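# Move steel cup from right fixture onto plate, upside down

## Task

Lift the steel cup off the fixture on the robot's right side, then set it upside down (open end facing down) on the plate so that its entire rim sits on the plate, and release it.

## Robot and tools

Robot: two 6-joint arms, left_arm and right_arm, each with a two-finger parallel gripper. The names are labels only, not sides of a camera image. Base positions in the scene frame: left_arm (+0.049, +0.370, 0) m, right_arm (-0.018, -0.276, 0) m, each turned slightly about z. Scene frame: origin on the table surface midway between the arms, +x out over the table, +z up, left_arm on the +y side. Joint ranges (rad), base to gripper: waist -2.618..3.054, shoulder 0..3.142, elbow 0..3.142, wrist pitch -1.571..1.571, wrist yaw -1.571..1.571, wrist roll -2.094..2.094. Elbows stop just before fully straight. A wrist camera mount sits on each gripper body and can collide with things.

Gripper axes: fingers extend along the gripper's +z; they open and close along its y. The reported hand position is the point between the finger pads, roughly 1 cm inside the fingertips.

execute_actions(actions): actions is a list of actions, run in sequence; an empty list just returns the current state and images. Each action lasts 15 control steps (0.5 s at 30 Hz) and is a table of 1 to 15 rows; if fewer than 15 rows, the last row repeats. A row is a single flat list of 14 numbers in [-1, 1] covering both arms, even if one arm stays still: left_arm dx, dy, dz, rx, ry, rz, opening, then right_arm dx, dy, dz, rx, ry, rz, opening. dx..rz are an offset, expressed in that gripper's own axes, from the gripper's measured pose at the start of the action (for a call's first action, the pose last reported in a result). Every row in an action refers to that same start, not to the row before. Scale: 1.0 equals 0.6 m of translation or 180 degrees; rx, ry, rz form one rotation vector. Opening is absolute, not an offset: +1 fully open (0.094 m), -1 closed. A row may carry 12 extra numbers in [0, 1]: stiffness multipliers for the joints (left_arm's six, then right_arm's six, in Joint positions order); they stay in force until changed.

Per control step the commanded pose is clamped to within 70 mm and 16 degrees of the measured pose, so big offsets need several actions; after an action an arm travels at most to its last clamped pose. Orientation is sacrificed before position if both can't be met. Arms typically finish a centimetre or more below the target, and repeated zero offsets let them creep down. To keep an arm in place, in the first call of a reply send the offset that returns it to the desired pose, then zeros in later calls, aiming a bit higher whenever it still sags. Always send the opening you want it to hold.

move(target, speed, blocking): target is one 14-number row (or 26 with stiffness) laid out as above: gripper-frame offsets from the pose in the latest result that shows one, same scale, plus absolute openings. Each gripper follows a straight line to its target; both finish together, taking 0.5 to 10 s (cut off at 10 s). Rotation takes the shorter direction. speed is the top linear speed in m/s, 0.002 to 0.5, default 0.25; rotation is capped at twice that number in rad/s. Paths ignore obstacles and the other arm; grippers lag, drift and can overshoot speed near full reach. Faster contact means harder impact, and aiming deeper past a contact presses harder. Openings are applied at the start. blocking=false returns after 0.5 s while motion continues; further execute_actions or move calls are rejected until a result shows the move ended, so use wait or stop. The result adds a move: line giving the outcome (done, off_target, moving, held, fault), any limits (paced = target clipped; held = a check blocked some steps, after which the arm may suddenly speed up) and each gripper's distance from its target. If only one arm is named, the other finished fine.

wait(seconds): 0 to 10; lets time pass with last commands held; returns early when a running move finishes. stop(): brakes a running move (needs stopping distance; fingers keep moving). zoom_image(camera, region): camera is cam_high, cam_low, cam_left_wrist or cam_right_wrist (each 504x504); region is [x0, y0, x1, y1] in pixels from the top-left, at most 504 by 504. read_manual(section): only "licences". finished_scene(scene): give the current scene number; irreversible, so call it only once the cup is resting rim-down on the plate, released and stable.

Results: a state line per arm with position (m) and quat_wxyz in the scene frame (less accurate at long reach); Hand target lines show where the controller is currently driving each gripper; pose unreachable lines mean a clearance check altered or blocked a command. grip_measured is the finger opening on the command scale (each gripper off by up to about 1 mm, consistently); the last Joint positions value is the opening in metres. Joint torques include gravity, offsets and noise. MOTOR HOT appears from 75 °C; at 90 °C that arm halts for 10 s, and at 100 °C it goes limp and drops; these show as OVER-TEMPERATURE FAULT lines. Holding loads heats motors, even between replies.

Gripping: to hold, command an opening around 0.03 below grip_measured for a firm grip, less for lighter. Pads push up to about 50 to 62 N and briefly more on first contact; very thin parts get less force.

The simulation keeps running while you compose a reply; the robot holds its last command. Random tugs on held objects or pushes on loose ones can occur. Avoid: knocking anything off the table, dropping or slamming the cup, hard pushes, and letting the arms hit or press each other, which can end the attempt. Smooth, economical motion is preferred.

Each tool is called after "Request:" as name(argument=value, ...) on one line, values as JSON.

## Session

Request:
execute_actions(actions=[])

Scene clock: 0.00 s.
left_arm: end_effector_position=(+0.1235, +0.0767, +0.2643) grip_measured=+1.000 end_effector_quat_wxyz=(+0.493, +0.804, +0.186, -0.276) | right_arm: end_effector_position=(+0.3538, -0.4946, +0.1875) grip_measured=+1.000 end_effector_quat_wxyz=(+0.521, -0.331, +0.743, -0.259)
Joint positions: left_arm=[-0.749  0.981  0.869 -0.521  0.912  1.359  0.094] | right_arm=[-0.618  1.499  0.823  0.233 -0.715 -1.182  0.094]
Joint velocities: left_arm=[-0.002 -0.012 -0.007 -0.022  0.007 -0.037  0.   ] | right_arm=[-0.017  0.002 -0.007 -0.022 -0.022 -0.037  0.   ]
Joint torques (N m, as the arm reports them, + toward a larger angle): no reading
Motor temperatures (°C, as the motors report them): left_arm=[28 28 29 34 26 25] | right_arm=[27 32 30 31 27 24]
Hand target (left_arm): +0.121, +0.078, +0.266; +0.491, +0.803, +0.187, -0.281
Hand target (right_arm): +0.355, -0.494, +0.199; +0.529, -0.332, +0.735, -0.264
Joint stiffness scale: left_arm=[1. 1. 1. 1. 1. 1.] | right_arm=[1. 1. 1. 1. 1. 1.]

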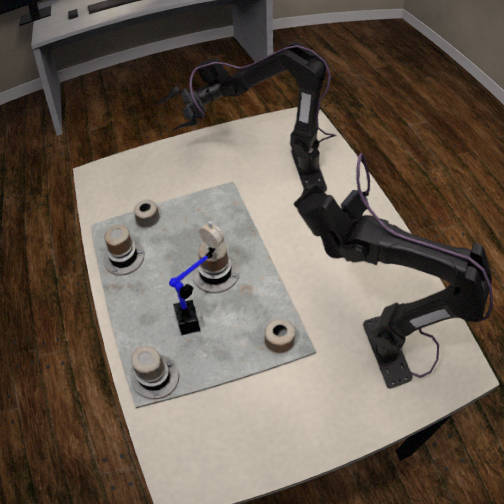

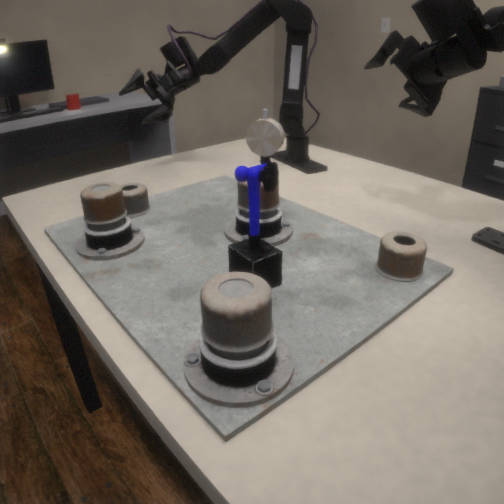

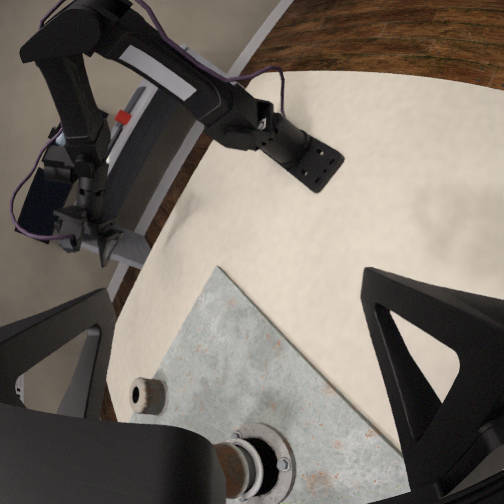

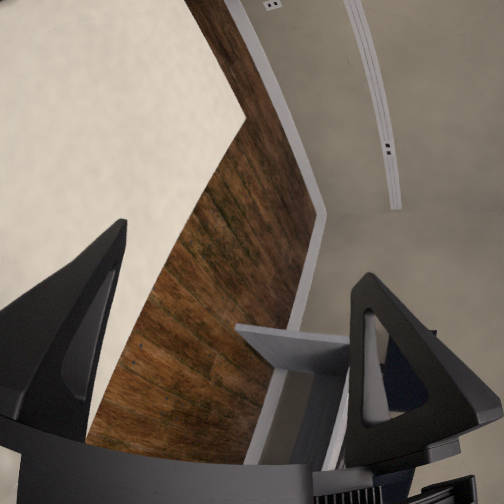

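Request:
zoom_image(camera="cam_high", region=[80, 160, 280, 300])

Request:
zoom_image(camera="cam_low", region=[60, 150, 300, 280])

Region (80, 160, 280, 300) of cam_high's 504x504 image, scaled by 2.520, with more detail than that image has; it fills the top 353 rows of this view, and the rest is white.

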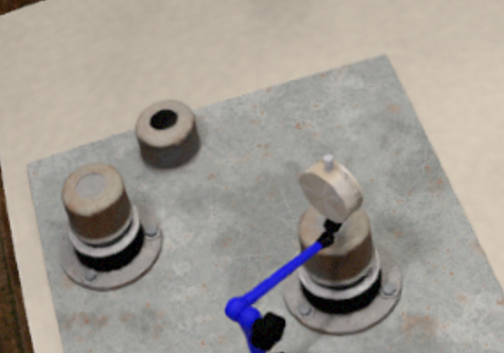

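Region (60, 150, 300, 280) of cam_low's 504x504 image, scaled by 2.100, with more detail than that image has; it fills the top 273 rows of this view, and the rest is white.

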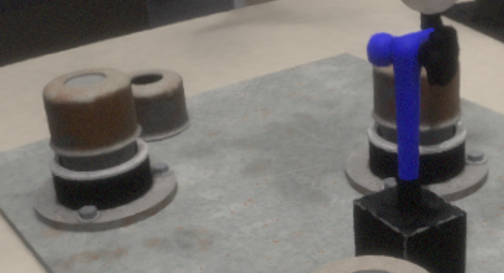

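Request:
move(target=[-0.005,-0.0014,-0.0019,0,0,0,1,-0.5503,0.2717,0.3487,-0.3439,-0.2749,0.1531,1], speed=0.3)

Scene clock: 23.27 s.
left_arm: end_effector_position=(+0.1246, +0.0765, +0.2640) grip_measured=+1.000 end_effector_quat_wxyz=(+0.494, +0.804, +0.187, -0.273) | right_arm: end_effector_position=(+0.5935, -0.1426, +0.1999) grip_measured=+1.000 end_effector_quat_wxyz=(+0.576, -0.438, +0.548, +0.419)
Joint positions: left_arm=[-0.749  0.981  0.869 -0.519  0.907  1.359  0.094] | right_arm=[ 0.12   2.626  2.159  0.542 -1.371  0.028  0.094]
Joint velocities: left_arm=[ 0.007 -0.002 -0.007  0.022 -0.022 -0.007  0.   ] | right_arm=[-0.017  0.051 -0.002  0.066 -0.037  0.081  0.   ]
Joint torques (N m, as the arm reports them, + toward a larger angle): left_arm=[-0.44 -3.14  8.85  1.57  0.25 -0.03] | right_arm=[ -0.03 -13.43   8.35   1.47  -0.07   0.1 ]
Motor temperatures (°C, as the motors report them): left_arm=[28 28 30 36 27 25] | right_arm=[27 34 32 33 27 24]
Hand target (left_arm): +0.121, +0.078, +0.266; +0.493, +0.804, +0.186, -0.276
Hand target (right_arm): +0.592, -0.143, +0.201; +0.577, -0.440, +0.545, +0.421
Off the commanded pose (left_arm): 0.004 m, 0 deg.
Off the commanded pose (right_arm): 0.003 m, 1 deg.
Joint stiffness scale: left_arm=[1. 1. 1. 1. 1. 1.] | right_arm=[1. 1. 1. 1. 1. 1.]
move: done

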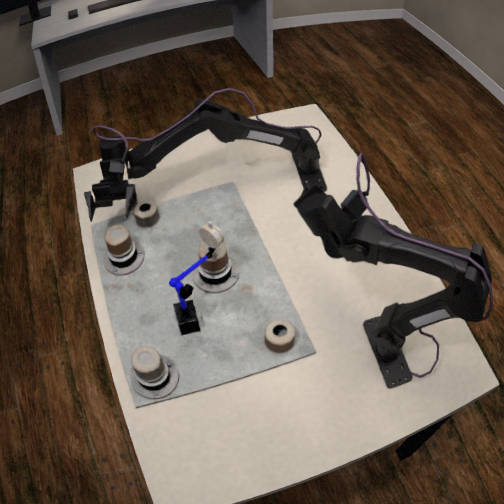

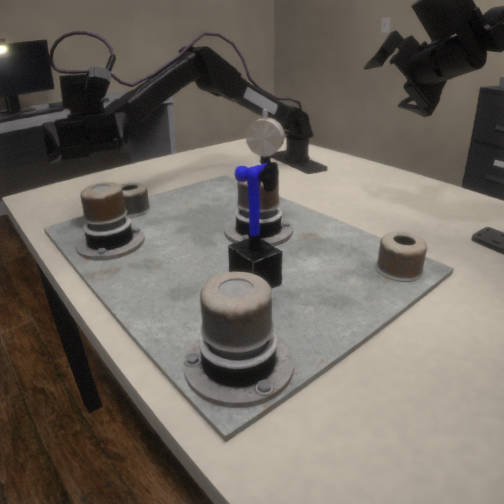

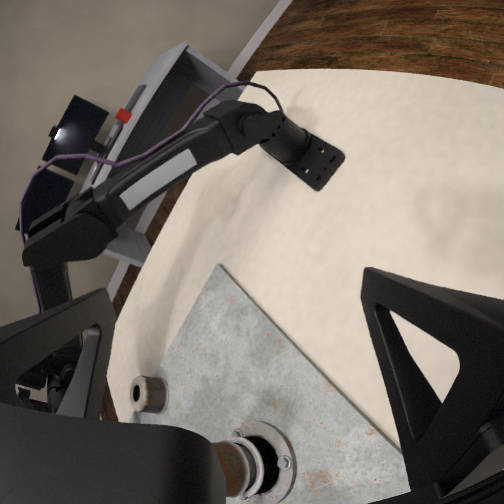

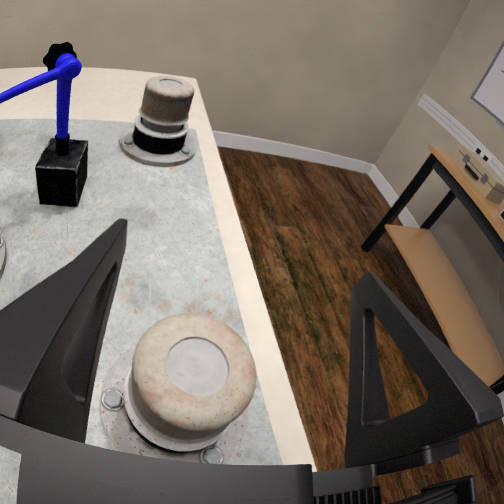

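Request:
move(target=[-0.0065,-0.0022,-0.002,0,0,0,1,0.1363,0.0112,-0.0072,0,0.011,0.0095,1], speed=0.12)

Scene clock: 30.17 s.
left_arm: end_effector_position=(+0.1259, +0.0763, +0.2635) grip_measured=+1.000 end_effector_quat_wxyz=(+0.494, +0.805, +0.189, -0.269) | right_arm: end_effector_position=(+0.5895, -0.1423, +0.1096) grip_measured=+1.000 end_effector_quat_wxyz=(+0.557, -0.435, +0.567, +0.423)
Joint positions: left_arm=[-0.749  0.981  0.869 -0.518  0.899  1.359  0.094] | right_arm=[ 0.12   2.728  2.066  0.551 -1.371 -0.114  0.094]
Joint velocities: left_arm=[ 0.002 -0.002  0.007  0.007 -0.066  0.051  0.   ] | right_arm=[-0.007  0.002 -0.002  0.051  0.007 -0.022  0.   ]
Joint torques (N m, as the arm reports them, + toward a larger angle): left_arm=[-0.69 -3.5   8.77  1.57  0.26 -0.05] | right_arm=[ -0.37 -14.64   8.     1.31  -0.12  -0.01]
Motor temperatures (°C, as the motors report them): left_arm=[28 28 30 36 27 25] | right_arm=[27 36 32 33 27 24]
Hand target (left_arm): +0.121, +0.078, +0.266; +0.494, +0.804, +0.187, -0.273
Hand target (right_arm): +0.589, -0.145, +0.118; +0.560, -0.437, +0.565, +0.419
Off the commanded pose (left_arm): 0.006 m, 0 deg.
Off the commanded pose (right_arm): 0.009 m, 1 deg.
Joint stiffness scale: left_arm=[1. 1. 1. 1. 1. 1.] | right_arm=[1. 1. 1. 1. 1. 1.]
move: done

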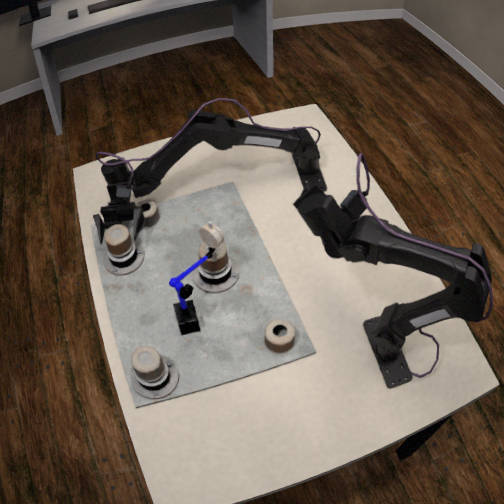

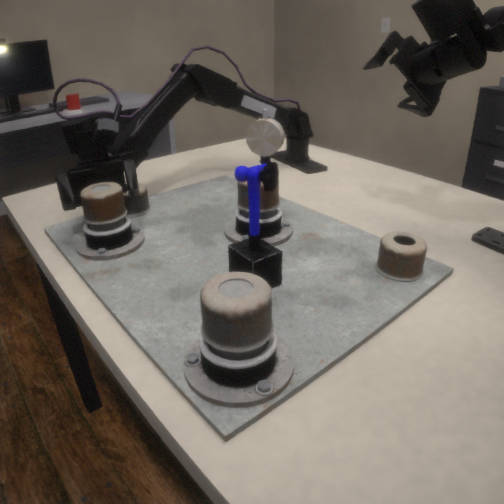

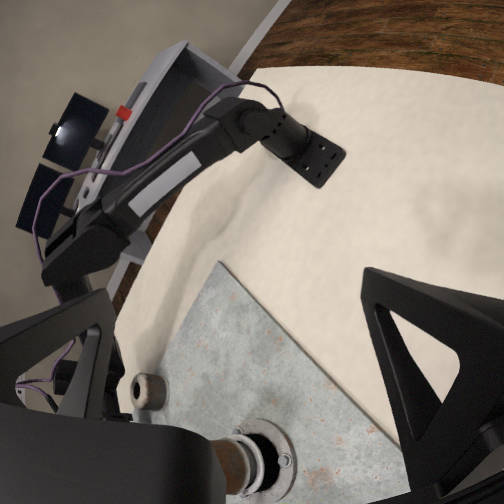

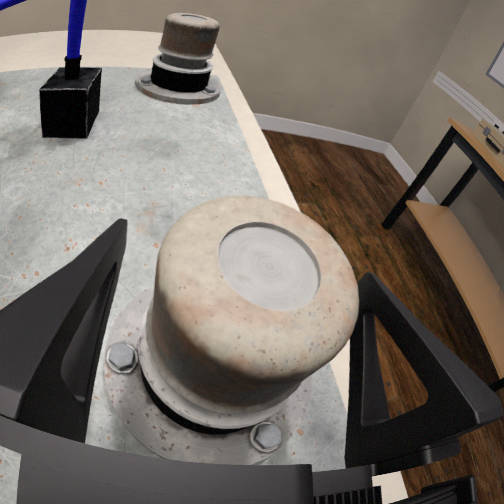

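Request:
zoom_image(camera="cam_low", region=[40, 130, 180, 270])

Request:
zoom_image(camera="cam_right_wrist", region=[80, 170, 420, 480])

Region (40, 130, 180, 270) of cam_low's 504x504 image, scaled by 3.600, with more detail than that image has.

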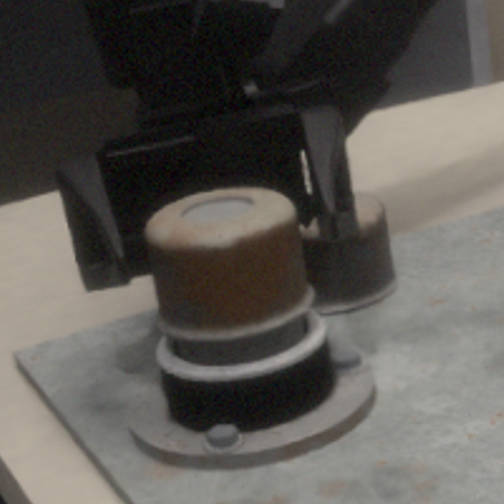

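Region (80, 170, 420, 480) of cam_right_wrist's 504x504 image, scaled by 1.482, with more detail than that image has; it fills the top 460 rows of this view, and the rest is white.

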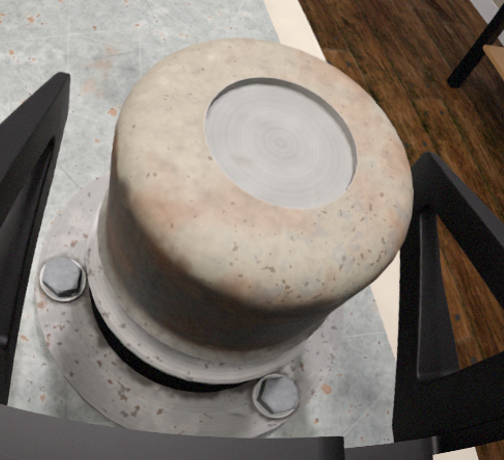

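Request:
execute_actions(actions=[[[-0.008,-0.003,-0.002,0,0,0,1,-0.014,0,0,0,0,-0.0035,0.9],[-0.008,-0.003,-0.002,0,0,0,1,-0.014,0,0,0,0,-0.0035,0.8],[-0.008,-0.003,-0.002,0,0,0,1,-0.014,0,0,0,0,-0.0035,0.71],[-0.008,-0.003,-0.002,0,0,0,1,-0.014,0,0,0,0,-0.0035,0.63],[-0.008,-0.003,-0.002,0,0,0,1,-0.014,0,0,0,0,-0.0035,0.57],[-0.008,-0.003,-0.002,0,0,0,1,-0.014,0,0,0,0,-0.0035,0.53],[-0.008,-0.003,-0.002,0,0,0,1,-0.014,0,0,0,0,-0.0035,0.51],[-0.008,-0.003,-0.002,0,0,0,1,-0.014,0,0,0,0,-0.0035,0.495],[-0.008,-0.003,-0.002,0,0,0,1,-0.014,0,0,0,0,-0.0035,0.485],[-0.008,-0.003,-0.002,0,0,0,1,-0.014,0,0,0,0,-0.0035,0.475],[-0.008,-0.003,-0.002,0,0,0,1,-0.014,0,0,0,0,-0.0035,0.465],[-0.008,-0.003,-0.002,0,0,0,1,-0.014,0,0,0,0,-0.0035,0.458],[-0.008,-0.003,-0.002,0,0,0,1,-0.014,0,0,0,0,-0.0035,0.455],[-0.008,-0.003,-0.002,0,0,0,1,-0.014,0,0,0,0,-0.0035,0.455],[-0.008,-0.003,-0.002,0,0,0,1,-0.014,0,0,0,0,-0.0035,0.455]]])

Scene clock: 36.00 s.
left_arm: end_effector_position=(+0.1261, +0.0758, +0.2626) grip_measured=+1.000 end_effector_quat_wxyz=(+0.493, +0.806, +0.191, -0.266) | right_arm: end_effector_position=(+0.5906, -0.1426, +0.1092) grip_measured=+0.483 end_effector_quat_wxyz=(+0.559, -0.435, +0.568, +0.419)
Joint positions: left_arm=[-0.754  0.981  0.869 -0.518  0.888  1.358  0.094] | right_arm=[ 0.12   2.728  2.066  0.549 -1.365 -0.121  0.07 ]
Joint velocities: left_arm=[-0.007  0.002 -0.002  0.022 -0.095 -0.051  0.   ] | right_arm=[-0.017 -0.002  0.007  0.022 -0.022  0.066  0.001]
Joint torques (N m, as the arm reports them, + toward a larger angle): left_arm=[-0.58 -3.85  8.66  1.59  0.27 -0.07] | right_arm=[  0.01 -14.61   8.26   1.28  -0.17   0.  ]
Motor temperatures (°C, as the motors report them): left_arm=[28 28 30 36 27 25] | right_arm=[27 37 32 33 27 24]
Hand target (left_arm): +0.121, +0.078, +0.266; +0.494, +0.805, +0.189, -0.269
Hand target (right_arm): +0.590, -0.142, +0.118; +0.560, -0.438, +0.565, +0.420
Off the commanded pose (left_arm): 0.006 m, 0 deg.
Off the commanded pose (right_arm): 0.009 m, 0 deg.
Joint stiffness scale: left_arm=[1. 1. 1. 1. 1. 1.] | right_arm=[1. 1. 1. 1. 1. 1.]

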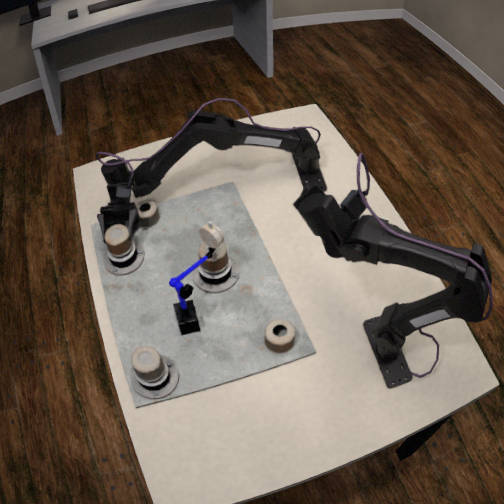

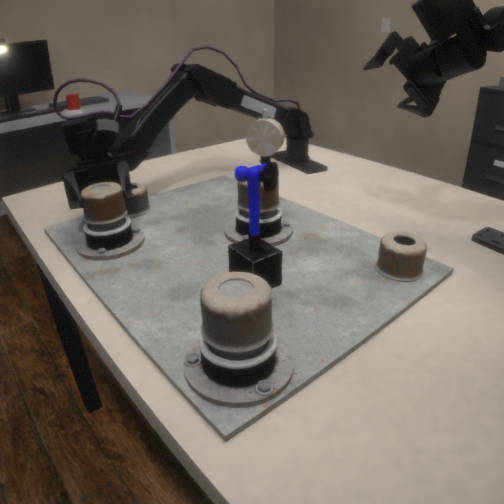

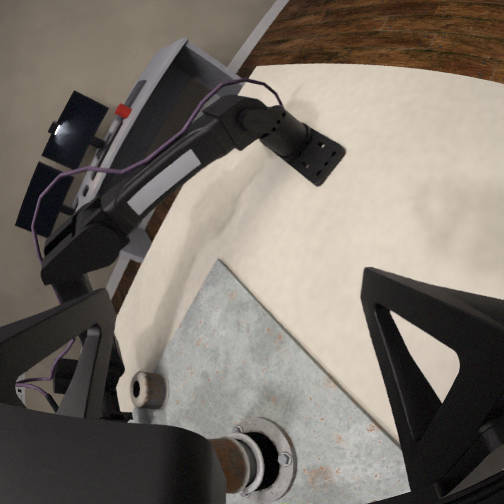

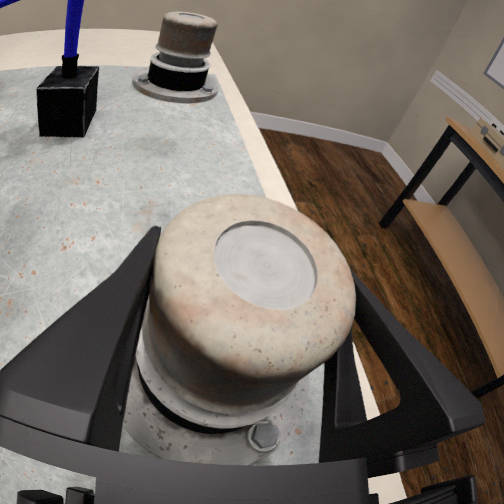

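Request:
execute_actions(actions=[[[0,0,0,0,0,0,1,-0.0233,-0.0019,0,0,-0.0014,-0.0069,0.455],[0,0,0,0,0,0,1,-0.0317,-0.0028,0,0,-0.0022,-0.0106,0.455],[0,0,0,0,0,0,1,-0.0400,-0.0038,0,0,-0.0030,-0.0143,0.455],[0,0,0,0,0,0,1,-0.0483,-0.0048,0,0,-0.0038,-0.0181,0.455],[0,0,0,0,0,0,1,-0.0567,-0.0058,0,0,-0.0045,-0.0218,0.455],[0,0,0,0,0,0,1,-0.0642,-0.0066,0,0,-0.0052,-0.0249,0.455],[0,0,0,0,0,0,1,-0.0708,-0.0073,0,0,-0.0057,-0.0274,0.455],[0,0,0,0,0,0,1,-0.0767,-0.0075,-0.0001,0,-0.0058,-0.028,0.455],[0,0,0,0,0,0,1,-0.0825,-0.0075,-0.0003,0,-0.0058,-0.028,0.455],[0,0,0,0,0,0,1,-0.0883,-0.0076,-0.0004,0,-0.0058,-0.028,0.455],[0,0,0,0,0,0,1,-0.0942,-0.0076,-0.0005,0,-0.0058,-0.028,0.455],[0,0,0,0,0,0,1,-0.1000,-0.0077,-0.0007,0,-0.0058,-0.028,0.455],[0,0,0,0,0,0,1,-0.1058,-0.0078,-0.0008,0,-0.0058,-0.028,0.455],[0,0,0,0,0,0,1,-0.1117,-0.0078,-0.0010,0,-0.0058,-0.028,0.455],[0,0,0,0,0,0,1,-0.1175,-0.0079,-0.0011,0,-0.0058,-0.028,0.455]],[[0,0,0,0,0,0,1,-0.0900,-0.0077,-0.0010,0,-0.0058,-0.028,0.455],[0,0,0,0,0,0,1,-0.0958,-0.0077,-0.0011,0,-0.0058,-0.028,0.455],[0,0,0,0,0,0,1,-0.1017,-0.0078,-0.0012,0,-0.0058,-0.028,0.455],[0,0,0,0,0,0,1,-0.1075,-0.0078,-0.0013,0,-0.0058,-0.028,0.455],[0,0,0,0,0,0,1,-0.1133,-0.0079,-0.0014,0,-0.0058,-0.028,0.455],[0,0,0,0,0,0,1,-0.1192,-0.0079,-0.0015,0,-0.0058,-0.028,0.455],[0,0,0,0,0,0,1,-0.1250,-0.0080,-0.0016,0,-0.0058,-0.028,0.455],[0,0,0,0,0,0,1,-0.1308,-0.0080,-0.0017,0,-0.0058,-0.028,0.455],[0,0,0,0,0,0,1,-0.1367,-0.0081,-0.0018,0,-0.0058,-0.028,0.455],[0,0,0,0,0,0,1,-0.1417,-0.0081,-0.0019,0,-0.0058,-0.028,0.455],[0,0,0,0,0,0,1,-0.1458,-0.0082,-0.0020,0,-0.0058,-0.028,0.455],[0,0,0,0,0,0,1,-0.1492,-0.0082,-0.0021,0,-0.0058,-0.028,0.455],[0,0,0,0,0,0,1,-0.1517,-0.0083,-0.0022,0,-0.0058,-0.028,0.455],[0,0,0,0,0,0,1,-0.1533,-0.0083,-0.0022,0,-0.0058,-0.028,0.455],[0,0,0,0,0,0,1,-0.1542,-0.0083,-0.0023,0,-0.0058,-0.028,0.455]]])

Scene clock: 46.13 s.
left_arm: end_effector_position=(+0.1267, +0.0755, +0.2630) grip_measured=+1.000 end_effector_quat_wxyz=(+0.494, +0.806, +0.190, -0.265) | right_arm: end_effector_position=(+0.5939, -0.1430, +0.1621) grip_measured=+0.483 end_effector_quat_wxyz=(+0.556, -0.430, +0.573, +0.422)
Joint positions: left_arm=[-0.754  0.981  0.869 -0.515  0.886  1.358  0.094] | right_arm=[ 0.12   2.644  2.126  0.396 -1.361 -0.115  0.07 ]
Joint velocities: left_arm=[-0.002  0.002 -0.002 -0.007  0.007  0.007  0.   ] | right_arm=[-0.002 -0.095  0.203 -0.154 -0.066 -0.007 -0.001]
Joint torques (N m, as the arm reports them, + toward a larger angle): left_arm=[ 0.01 -2.07  8.74  1.66  0.25  0.02] | right_arm=[ -0.04 -16.95  12.06   1.51  -0.1    0.04]
Motor temperatures (°C, as the motors report them): left_arm=[28 28 30 36 27 25] | right_arm=[27 39 32 33 27 24]
Hand target (left_arm): +0.126, +0.076, +0.263; +0.494, +0.806, +0.190, -0.266
Hand target (right_arm): +0.594, -0.143, +0.212; +0.581, -0.450, +0.548, +0.400
Off the commanded pose (left_arm): 0.000 m, 0 deg.
Off the commanded pose (right_arm): 0.051 m, 5 deg.
Joint stiffness scale: left_arm=[1. 1. 1. 1. 1. 1.] | right_arm=[1. 1. 1. 1. 1. 1.]

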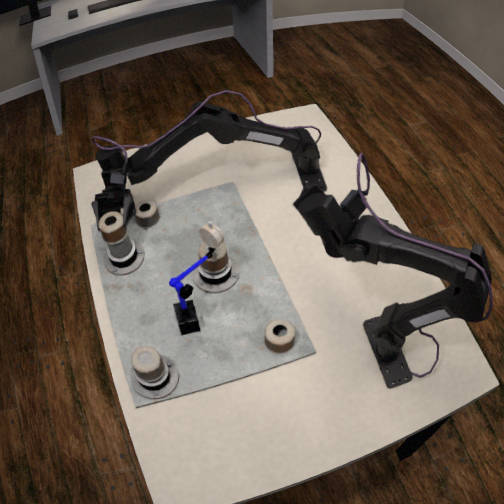

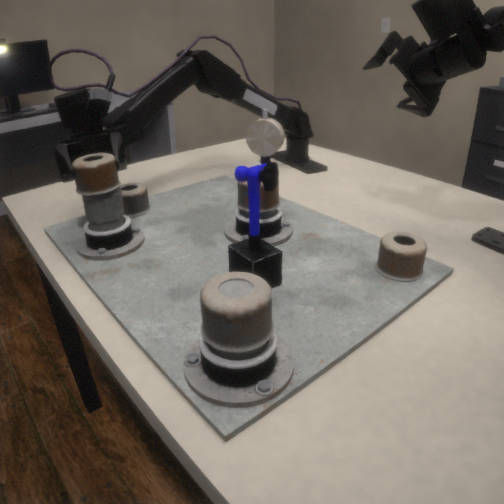

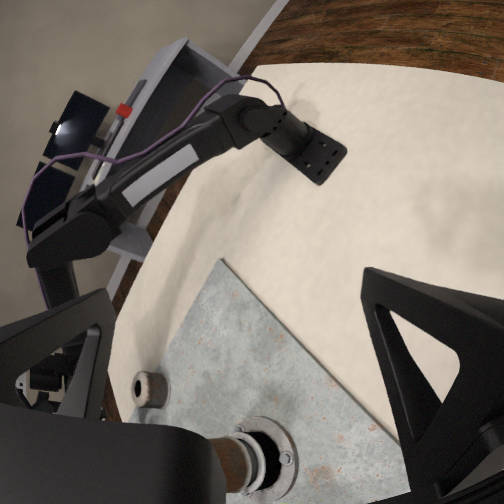

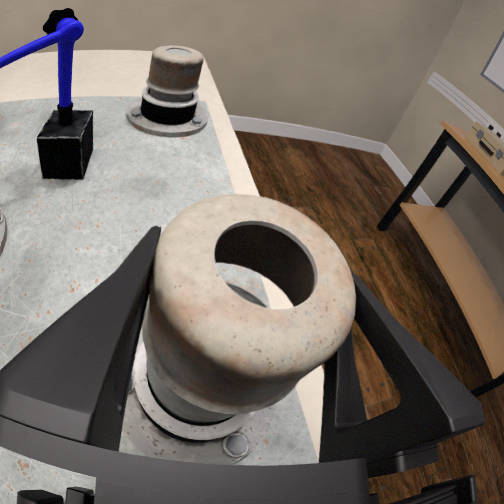

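Request:
execute_actions(actions=[])

Scene clock: 46.67 s.
left_arm: end_effector_position=(+0.1267, +0.0755, +0.2630) grip_measured=+1.000 end_effector_quat_wxyz=(+0.494, +0.806, +0.190, -0.265) | right_arm: end_effector_position=(+0.5942, -0.1430, +0.1724) grip_measured=+0.483 end_effector_quat_wxyz=(+0.557, -0.431, +0.571, +0.421)
Joint positions: left_arm=[-0.754  0.981  0.869 -0.515  0.886  1.358  0.094] | right_arm=[ 0.12   2.632  2.142  0.372 -1.361 -0.115  0.07 ]
Joint velocities: left_arm=[ 0.007  0.007 -0.002  0.007 -0.007 -0.037  0.   ] | right_arm=[-0.012 -0.002 -0.022  0.051 -0.022 -0.007 -0.   ]
Joint torques (N m, as the arm reports them, + toward a larger angle): left_arm=[ 0.02 -2.07  8.74  1.65  0.25  0.02] | right_arm=[  0.01 -16.45  11.85   1.55  -0.1    0.04]
Motor temperatures (°C, as the motors report them): left_arm=[28 28 30 36 27 25] | right_arm=[27 39 32 33 27 24]
Hand target (left_arm): +0.126, +0.076, +0.263; +0.494, +0.806, +0.190, -0.266
Hand target (right_arm): +0.594, -0.143, +0.212; +0.581, -0.450, +0.548, +0.400
Off the commanded pose (left_arm): 0.000 m, 0 deg.
Off the commanded pose (right_arm): 0.040 m, 5 deg.
Joint stiffness scale: left_arm=[1. 1. 1. 1. 1. 1.] | right_arm=[1. 1. 1. 1. 1. 1.]

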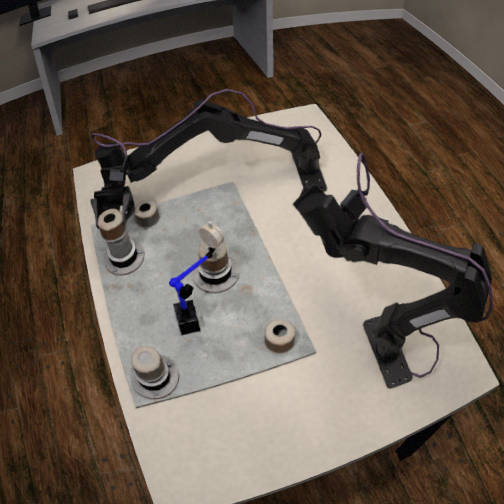

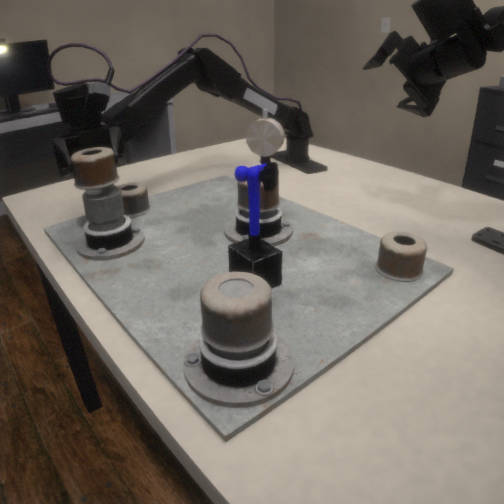

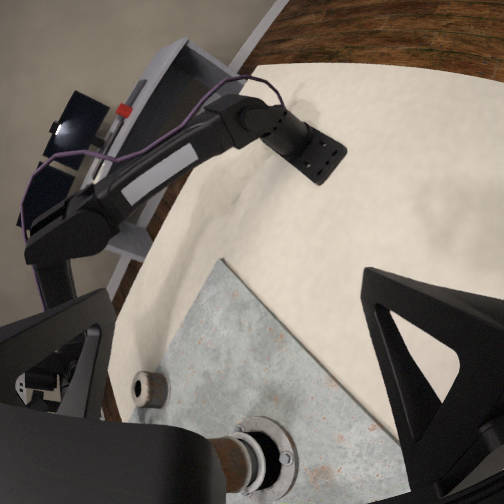

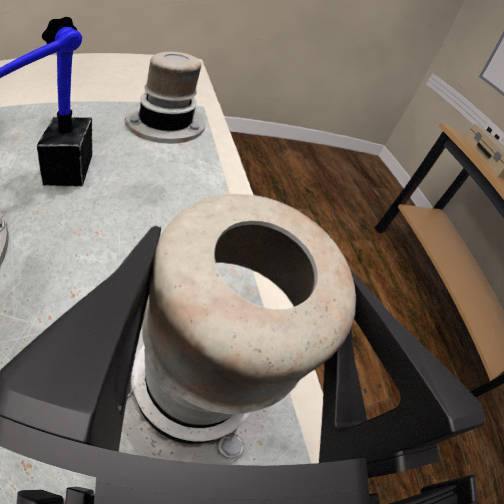

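Request:
zoom_image(camera="cam_low", region=[40, 120, 180, 270])

Region (40, 120, 180, 270) of cam_low's 504x504 image, scaled by 3.360, with more detail than that image has; it fills the left 470 columns of this view, and the rest is white.

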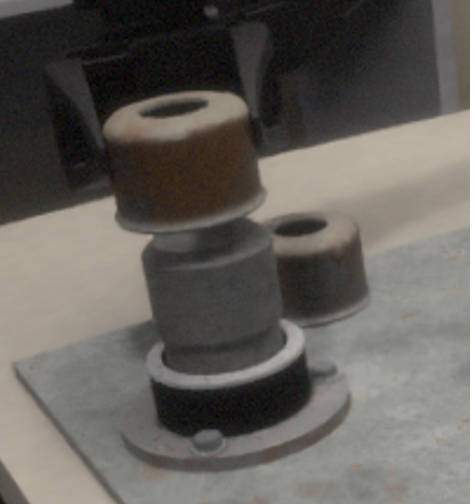

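Request:
execute_actions(actions=[[[0,0,0,0,0,0,1,-0.0683,0.0013,-0.0019,0.0007,-0.0058,-0.0274,0.455],[0,0,0,0,0,0,1,-0.0699,0.0039,-0.0025,0.0007,-0.0058,-0.0274,0.455],[0,0,0,0,0,0,1,-0.0716,0.0080,-0.0034,0.0007,-0.0058,-0.0274,0.455],[0,0,0,0,0,0,1,-0.0732,0.0135,-0.0046,0.0007,-0.0058,-0.0274,0.455],[0,0,0,0,0,0,1,-0.0748,0.0205,-0.0061,0.0007,-0.0058,-0.0274,0.455],[0,0,0,0,0,0,1,-0.0748,0.0288,-0.0079,0.0007,-0.0058,-0.0272,0.455],[0,0,0,0,0,0,1,-0.0747,0.0383,-0.0099,0.0007,-0.0057,-0.0270,0.455],[0,0,0,0,0,0,1,-0.0747,0.0486,-0.0121,0.0007,-0.0057,-0.0268,0.455],[0,0,0,0,0,0,1,-0.0746,0.0593,-0.0143,0.0007,-0.0056,-0.0266,0.455],[0,0,0,0,0,0,1,-0.0729,0.0704,-0.0167,0.0007,-0.0056,-0.0264,0.455],[0,0,0,0,0,0,1,-0.0712,0.0818,-0.0190,0.0007,-0.0056,-0.0262,0.455],[0,0,0,0,0,0,1,-0.0695,0.0932,-0.0214,0.0007,-0.0055,-0.0260,0.455],[0,0,0,0,0,0,1,-0.0678,0.1046,-0.0238,0.0007,-0.0055,-0.0258,0.455],[0,0,0,0,0,0,1,-0.0660,0.1160,-0.0262,0.0007,-0.0054,-0.0256,0.455],[0,0,0,0,0,0,1,-0.0643,0.1274,-0.0285,0.0007,-0.0054,-0.0255,0.455]],[[0,0,0,0,0,0,1,-0.0390,0.0688,-0.0155,0.0006,-0.0053,-0.0249,0.455],[0,0,0,0,0,0,1,-0.0361,0.0800,-0.0178,0.0006,-0.0052,-0.0246,0.455],[0,0,0,0,0,0,1,-0.0322,0.0909,-0.0200,0.0006,-0.0052,-0.0242,0.455],[0,0,0,0,0,0,1,-0.0271,0.1015,-0.0222,0.0006,-0.0051,-0.0239,0.455],[0,0,0,0,0,0,1,-0.0209,0.1118,-0.0242,0.0006,-0.0050,-0.0236,0.455],[0,0,0,0,0,0,1,-0.0137,0.1217,-0.0261,0.0006,-0.0049,-0.0232,0.455],[0,0,0,0,0,0,1,-0.0058,0.1313,-0.0280,0.0006,-0.0049,-0.0229,0.455],[0,0,0,0,0,0,1,0.0025,0.1406,-0.0298,0.0005,-0.0048,-0.0226,0.455],[0,0,0,0,0,0,1,0.0112,0.1496,-0.0315,0.0005,-0.0047,-0.0222,0.455],[0,0,0,0,0,0,1,0.0199,0.1580,-0.0331,0.0005,-0.0047,-0.0219,0.455],[0,0,0,0,0,0,1,0.0283,0.1659,-0.0345,0.0005,-0.0046,-0.0216,0.455],[0,0,0,0,0,0,1,0.0360,0.1729,-0.0358,0.0005,-0.0045,-0.0212,0.455],[0,0,0,0,0,0,1,0.0427,0.1789,-0.0369,0.0005,-0.0044,-0.0209,0.455],[0,0,0,0,0,0,1,0.0482,0.1838,-0.0378,0.0005,-0.0044,-0.0206,0.455],[0,0,0,0,0,0,1,0.0522,0.1874,-0.0385,0.0005,-0.0043,-0.0202,0.455]]])

Request:
wait(seconds=0.4)

Scene clock: 69.67 s.
left_arm: end_effector_position=(+0.1273, +0.0752, +0.2634) grip_measured=+1.000 end_effector_quat_wxyz=(+0.496, +0.806, +0.190, -0.263) | right_arm: end_effector_position=(+0.4265, -0.1317, +0.1355) grip_measured=+0.483 end_effector_quat_wxyz=(+0.513, -0.416, +0.610, +0.437)
Joint positions: left_arm=[-0.754  0.981  0.869 -0.511  0.884  1.358  0.094] | right_arm=[ 0.12   2.074  1.105  0.528 -1.354 -0.324  0.07 ]
Joint velocities: left_arm=[-0.022 -0.002 -0.002 -0.051  0.022 -0.037  0.   ] | right_arm=[ 0.007 -0.022 -0.652  0.256  0.051 -0.095 -0.001]
Joint torques (N m, as the arm reports them, + toward a larger angle): left_arm=[ 0.01 -2.08  8.75  1.66  0.24  0.02] | right_arm=[ -0.25 -12.32   8.02   1.82  -0.47   0.  ]
Motor temperatures (°C, as the motors report them): left_arm=[28 28 31 36 27 25] | right_arm=[27 42 34 33 27 24]
Hand target (left_arm): +0.127, +0.075, +0.263; +0.495, +0.806, +0.190, -0.264
Hand target (right_arm): +0.421, -0.132, +0.156; +0.546, -0.449, +0.575, +0.411
Off the commanded pose (left_arm): 0.000 m, 0 deg.
Off the commanded pose (right_arm): 0.021 m, 8 deg.
Joint stiffness scale: left_arm=[1. 1. 1. 1. 1. 1.] | right_arm=[1. 1. 1. 1. 1. 1.]

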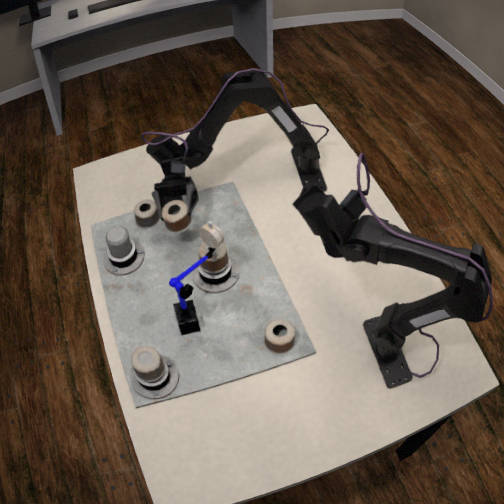

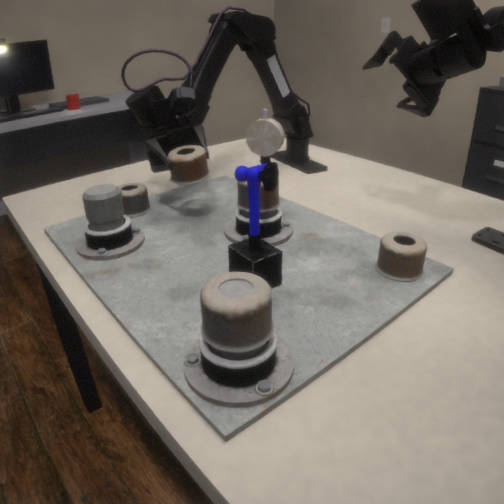

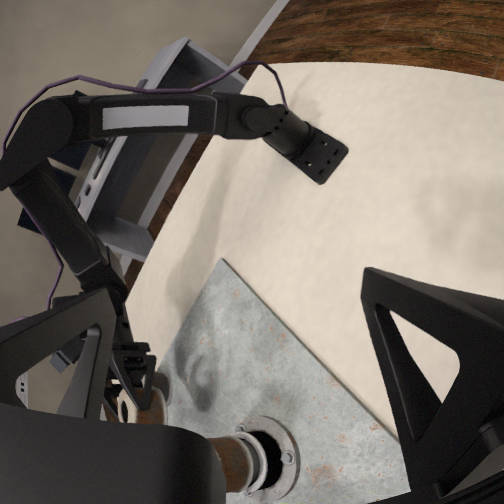

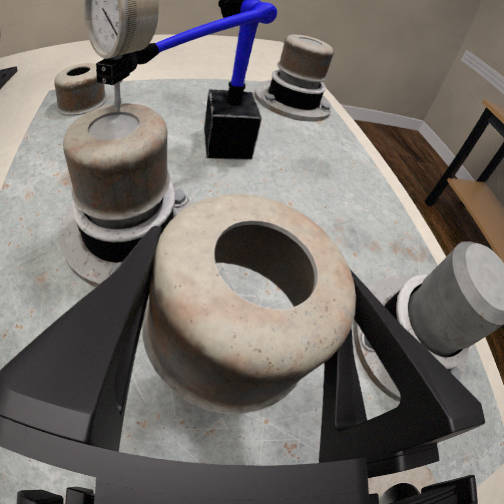

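Scene clock: 70.07 s.
left_arm: end_effector_position=(+0.1274, +0.0752, +0.2634) grip_measured=+1.000 end_effector_quat_wxyz=(+0.496, +0.806, +0.190, -0.263) | right_arm: end_effector_position=(+0.4203, -0.1313, +0.1310) grip_measured=+0.483 end_effector_quat_wxyz=(+0.521, -0.425, +0.603, +0.429)
Joint positions: left_arm=[-0.754  0.981  0.869 -0.511  0.883  1.358  0.094] | right_arm=[ 0.12   2.069  1.063  0.582 -1.352 -0.34   0.07 ]
Joint velocities: left_arm=[-0.007  0.012  0.017  0.037  0.037  0.037  0.   ] | right_arm=[-0.017 -0.002 -0.002  0.022 -0.037 -0.051 -0.002]
Joint torques (N m, as the arm reports them, + toward a larger angle): left_arm=[ 0.01 -2.08  8.75  1.66  0.24  0.03] | right_arm=[ -0.29 -11.82   7.9    1.74  -0.48  -0.01]
Motor temperatures (°C, as the motors report them): left_arm=[28 28 31 36 27 25] | right_arm=[27 42 34 33 27 24]
Hand target (left_arm): +0.127, +0.075, +0.263; +0.495, +0.806, +0.190, -0.264
Hand target (right_arm): +0.421, -0.132, +0.156; +0.546, -0.449, +0.575, +0.411
Off the commanded pose (left_arm): 0.000 m, 0 deg.
Off the commanded pose (right_arm): 0.025 m, 6 deg.
Joint stiffness scale: left_arm=[1. 1. 1. 1. 1. 1.] | right_arm=[1. 1. 1. 1. 1. 1.]
wait: 0.40 s; no rest

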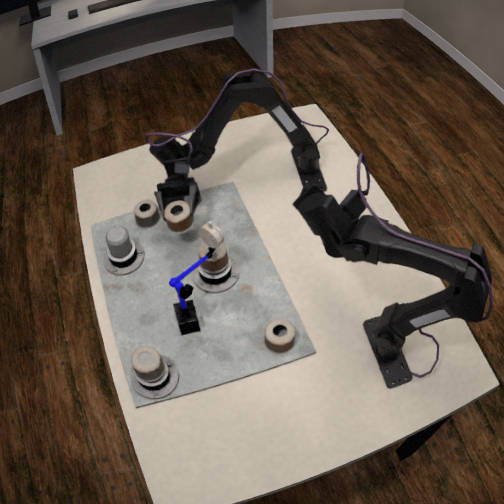

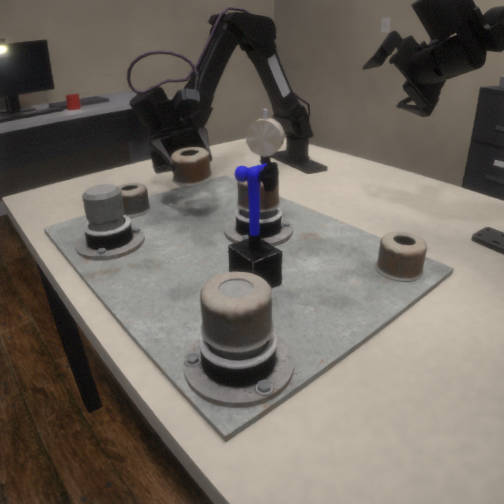

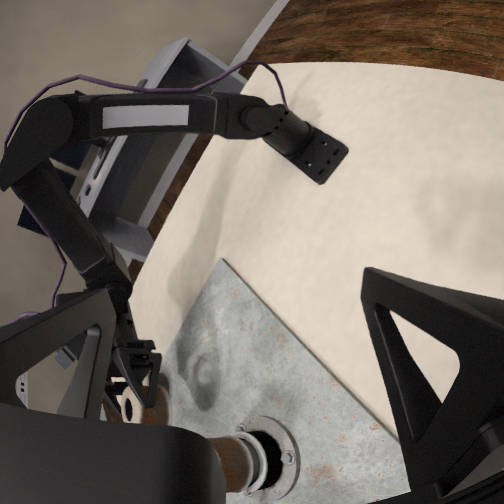

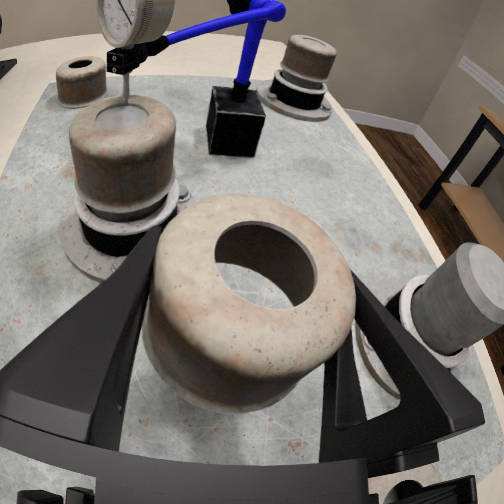

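Request:
execute_actions(actions=[[[0,0,0,0,0,0,1,-0.0390,0.0021,-0.0033,0.001,-0.0109,-0.0308,0.455],[0,0,0,0,0,0,1,-0.0347,0.0024,-0.0031,0.0021,-0.0142,-0.0320,0.455],[0,0,0,0,0,0,1,-0.0286,0.0029,-0.0027,0.0032,-0.0176,-0.0332,0.455],[0,0,0,0,0,0,1,-0.0207,0.0035,-0.0022,0.0042,-0.0208,-0.0344,0.455],[0,0,0,0,0,0,1,-0.0115,0.0041,-0.0017,0.0051,-0.0236,-0.0354,0.455],[0,0,0,0,0,0,1,-0.0011,0.0049,-0.0011,0.006,-0.0264,-0.0364,0.455],[0,0,0,0,0,0,1,0.0100,0.0057,-0.0005,0.006,-0.0264,-0.0364,0.455],[0,0,0,0,0,0,1,0.0210,0.0065,0.0002,0.006,-0.0264,-0.0364,0.455],[0,0,0,0,0,0,1,0.0320,0.0073,0.0008,0.006,-0.0264,-0.0364,0.455],[0,0,0,0,0,0,1,0.0430,0.0081,0.0015,0.006,-0.0264,-0.0364,0.455],[0,0,0,0,0,0,1,0.0528,0.0088,0.0020,0.006,-0.0264,-0.0364,0.455],[0,0,0,0,0,0,1,0.0620,0.0094,0.0026,0.006,-0.0264,-0.0364,0.455],[0,0,0,0,0,0,1,0.0700,0.0100,0.0030,0.006,-0.0264,-0.0364,0.455],[0,0,0,0,0,0,1,0.0761,0.0104,0.0034,0.006,-0.0264,-0.0364,0.455],[0,0,0,0,0,0,1,0.0810,0.0108,0.0037,0.006,-0.0264,-0.0364,0.455]]])

Scene clock: 82.30 s.
left_arm: end_effector_position=(+0.1276, +0.0750, +0.2636) grip_measured=+1.000 end_effector_quat_wxyz=(+0.496, +0.805, +0.190, -0.262) | right_arm: end_effector_position=(+0.4088, -0.1307, +0.0739) grip_measured=+0.483 end_effector_quat_wxyz=(+0.531, -0.427, +0.597, +0.423)
Joint positions: left_arm=[-0.754  0.981  0.869 -0.509  0.883  1.358  0.094] | right_arm=[ 0.12   2.228  0.967  0.899 -1.348 -0.302  0.07 ]
Joint velocities: left_arm=[-0.002 -0.007  0.022 -0.037 -0.007  0.037  0.   ] | right_arm=[-0.012  0.53  -0.183  0.535 -0.037  0.066 -0.   ]
Joint torques (N m, as the arm reports them, + toward a larger angle): left_arm=[ 0.01 -2.08  8.74  1.66  0.25  0.02] | right_arm=[ -0.07 -10.86   5.89   1.94  -0.42   0.05]
Motor temperatures (°C, as the motors report them): left_arm=[28 28 31 37 27 25] | right_arm=[27 40 33 34 27 24]
Hand target (left_arm): +0.127, +0.075, +0.263; +0.496, +0.806, +0.190, -0.263
Hand target (right_arm): +0.409, -0.131, +0.084; +0.557, -0.449, +0.568, +0.405
Off the commanded pose (left_arm): 0.000 m, 0 deg.
Off the commanded pose (right_arm): 0.009 m, 7 deg.
Joint stiffness scale: left_arm=[1. 1. 1. 1. 1. 1.] | right_arm=[1. 1. 1. 1. 1. 1.]

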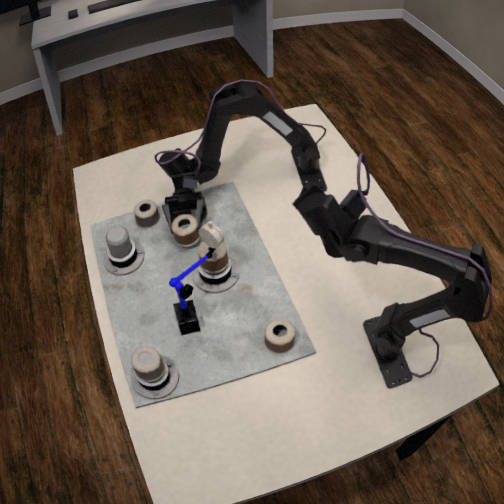

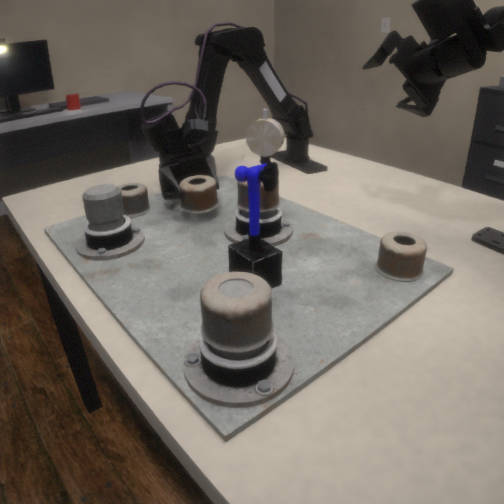

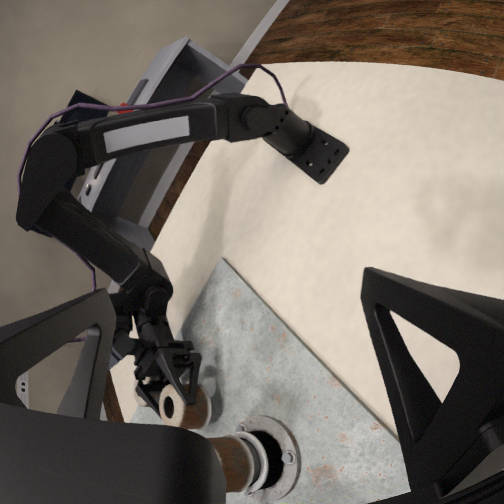

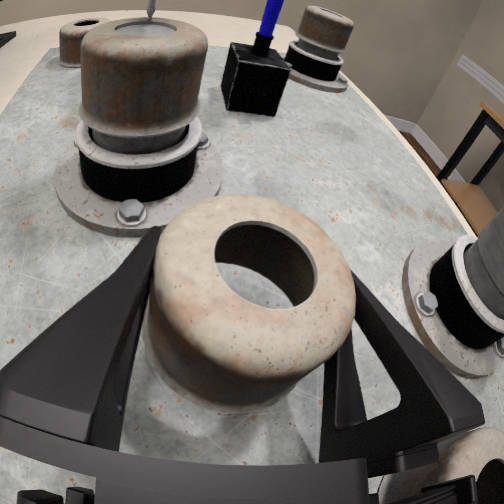

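Request:
execute_actions(actions=[])

Scene clock: 83.00 s.
left_arm: end_effector_position=(+0.1276, +0.0750, +0.2636) grip_measured=+1.000 end_effector_quat_wxyz=(+0.496, +0.805, +0.190, -0.262) | right_arm: end_effector_position=(+0.4074, -0.1307, +0.0666) grip_measured=+0.483 end_effector_quat_wxyz=(+0.542, -0.433, +0.589, +0.415)
Joint positions: left_arm=[-0.754  0.981  0.869 -0.509  0.883  1.358  0.094] | right_arm=[ 0.12   2.263  0.954  0.994 -1.346 -0.287  0.07 ]
Joint velocities: left_arm=[ 0.012  0.012  0.002 -0.037 -0.066 -0.022  0.   ] | right_arm=[-0.007 -0.002 -0.007  0.022 -0.051  0.051 -0.001]
Joint torques (N m, as the arm reports them, + toward a larger angle): left_arm=[ 0.02 -2.08  8.74  1.66  0.25  0.03] | right_arm=[ -0.13 -11.07   5.94   1.82  -0.41   0.08]
Motor temperatures (°C, as the motors report them): left_arm=[28 28 31 37 27 25] | right_arm=[27 40 33 34 27 24]
Hand target (left_arm): +0.127, +0.075, +0.263; +0.496, +0.806, +0.190, -0.263
Hand target (right_arm): +0.409, -0.131, +0.084; +0.557, -0.449, +0.568, +0.405
Off the commanded pose (left_arm): 0.000 m, 0 deg.
Off the commanded pose (right_arm): 0.017 m, 5 deg.
Joint stiffness scale: left_arm=[1. 1. 1. 1. 1. 1.] | right_arm=[1. 1. 1. 1. 1. 1.]

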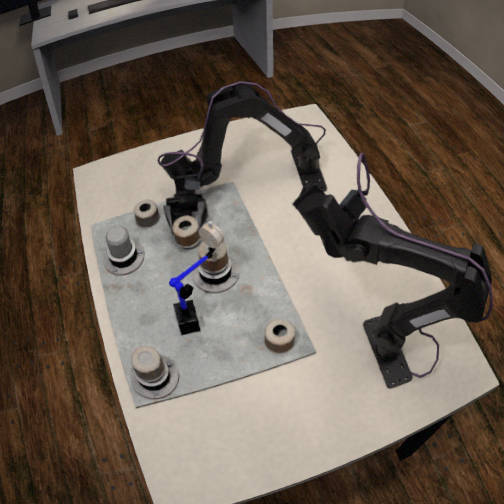

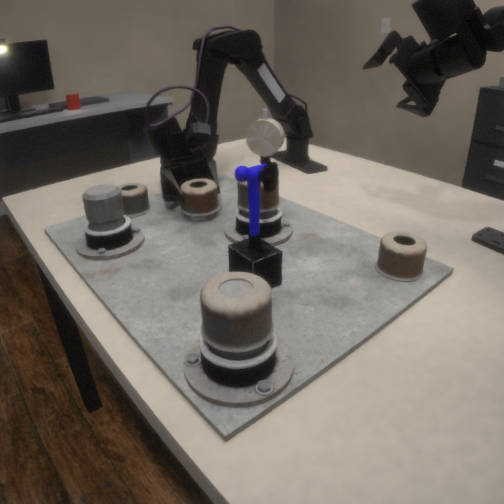

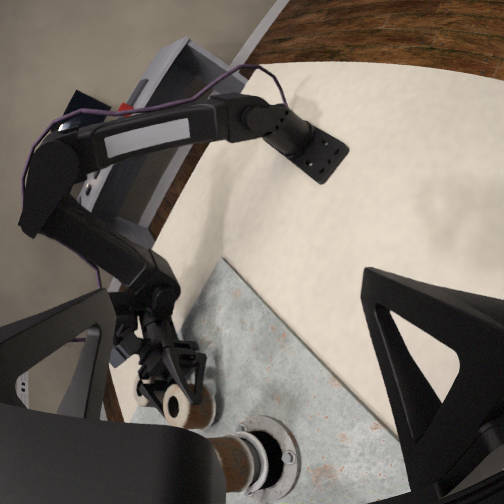

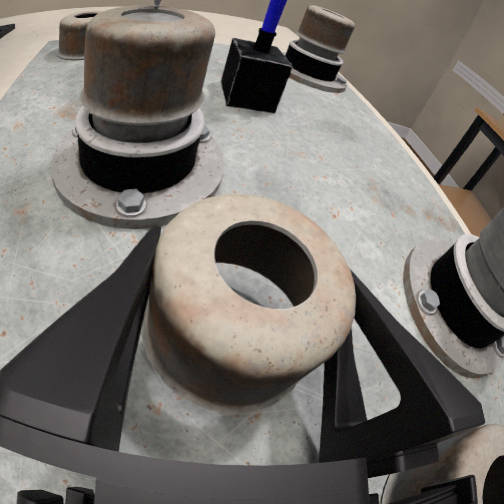

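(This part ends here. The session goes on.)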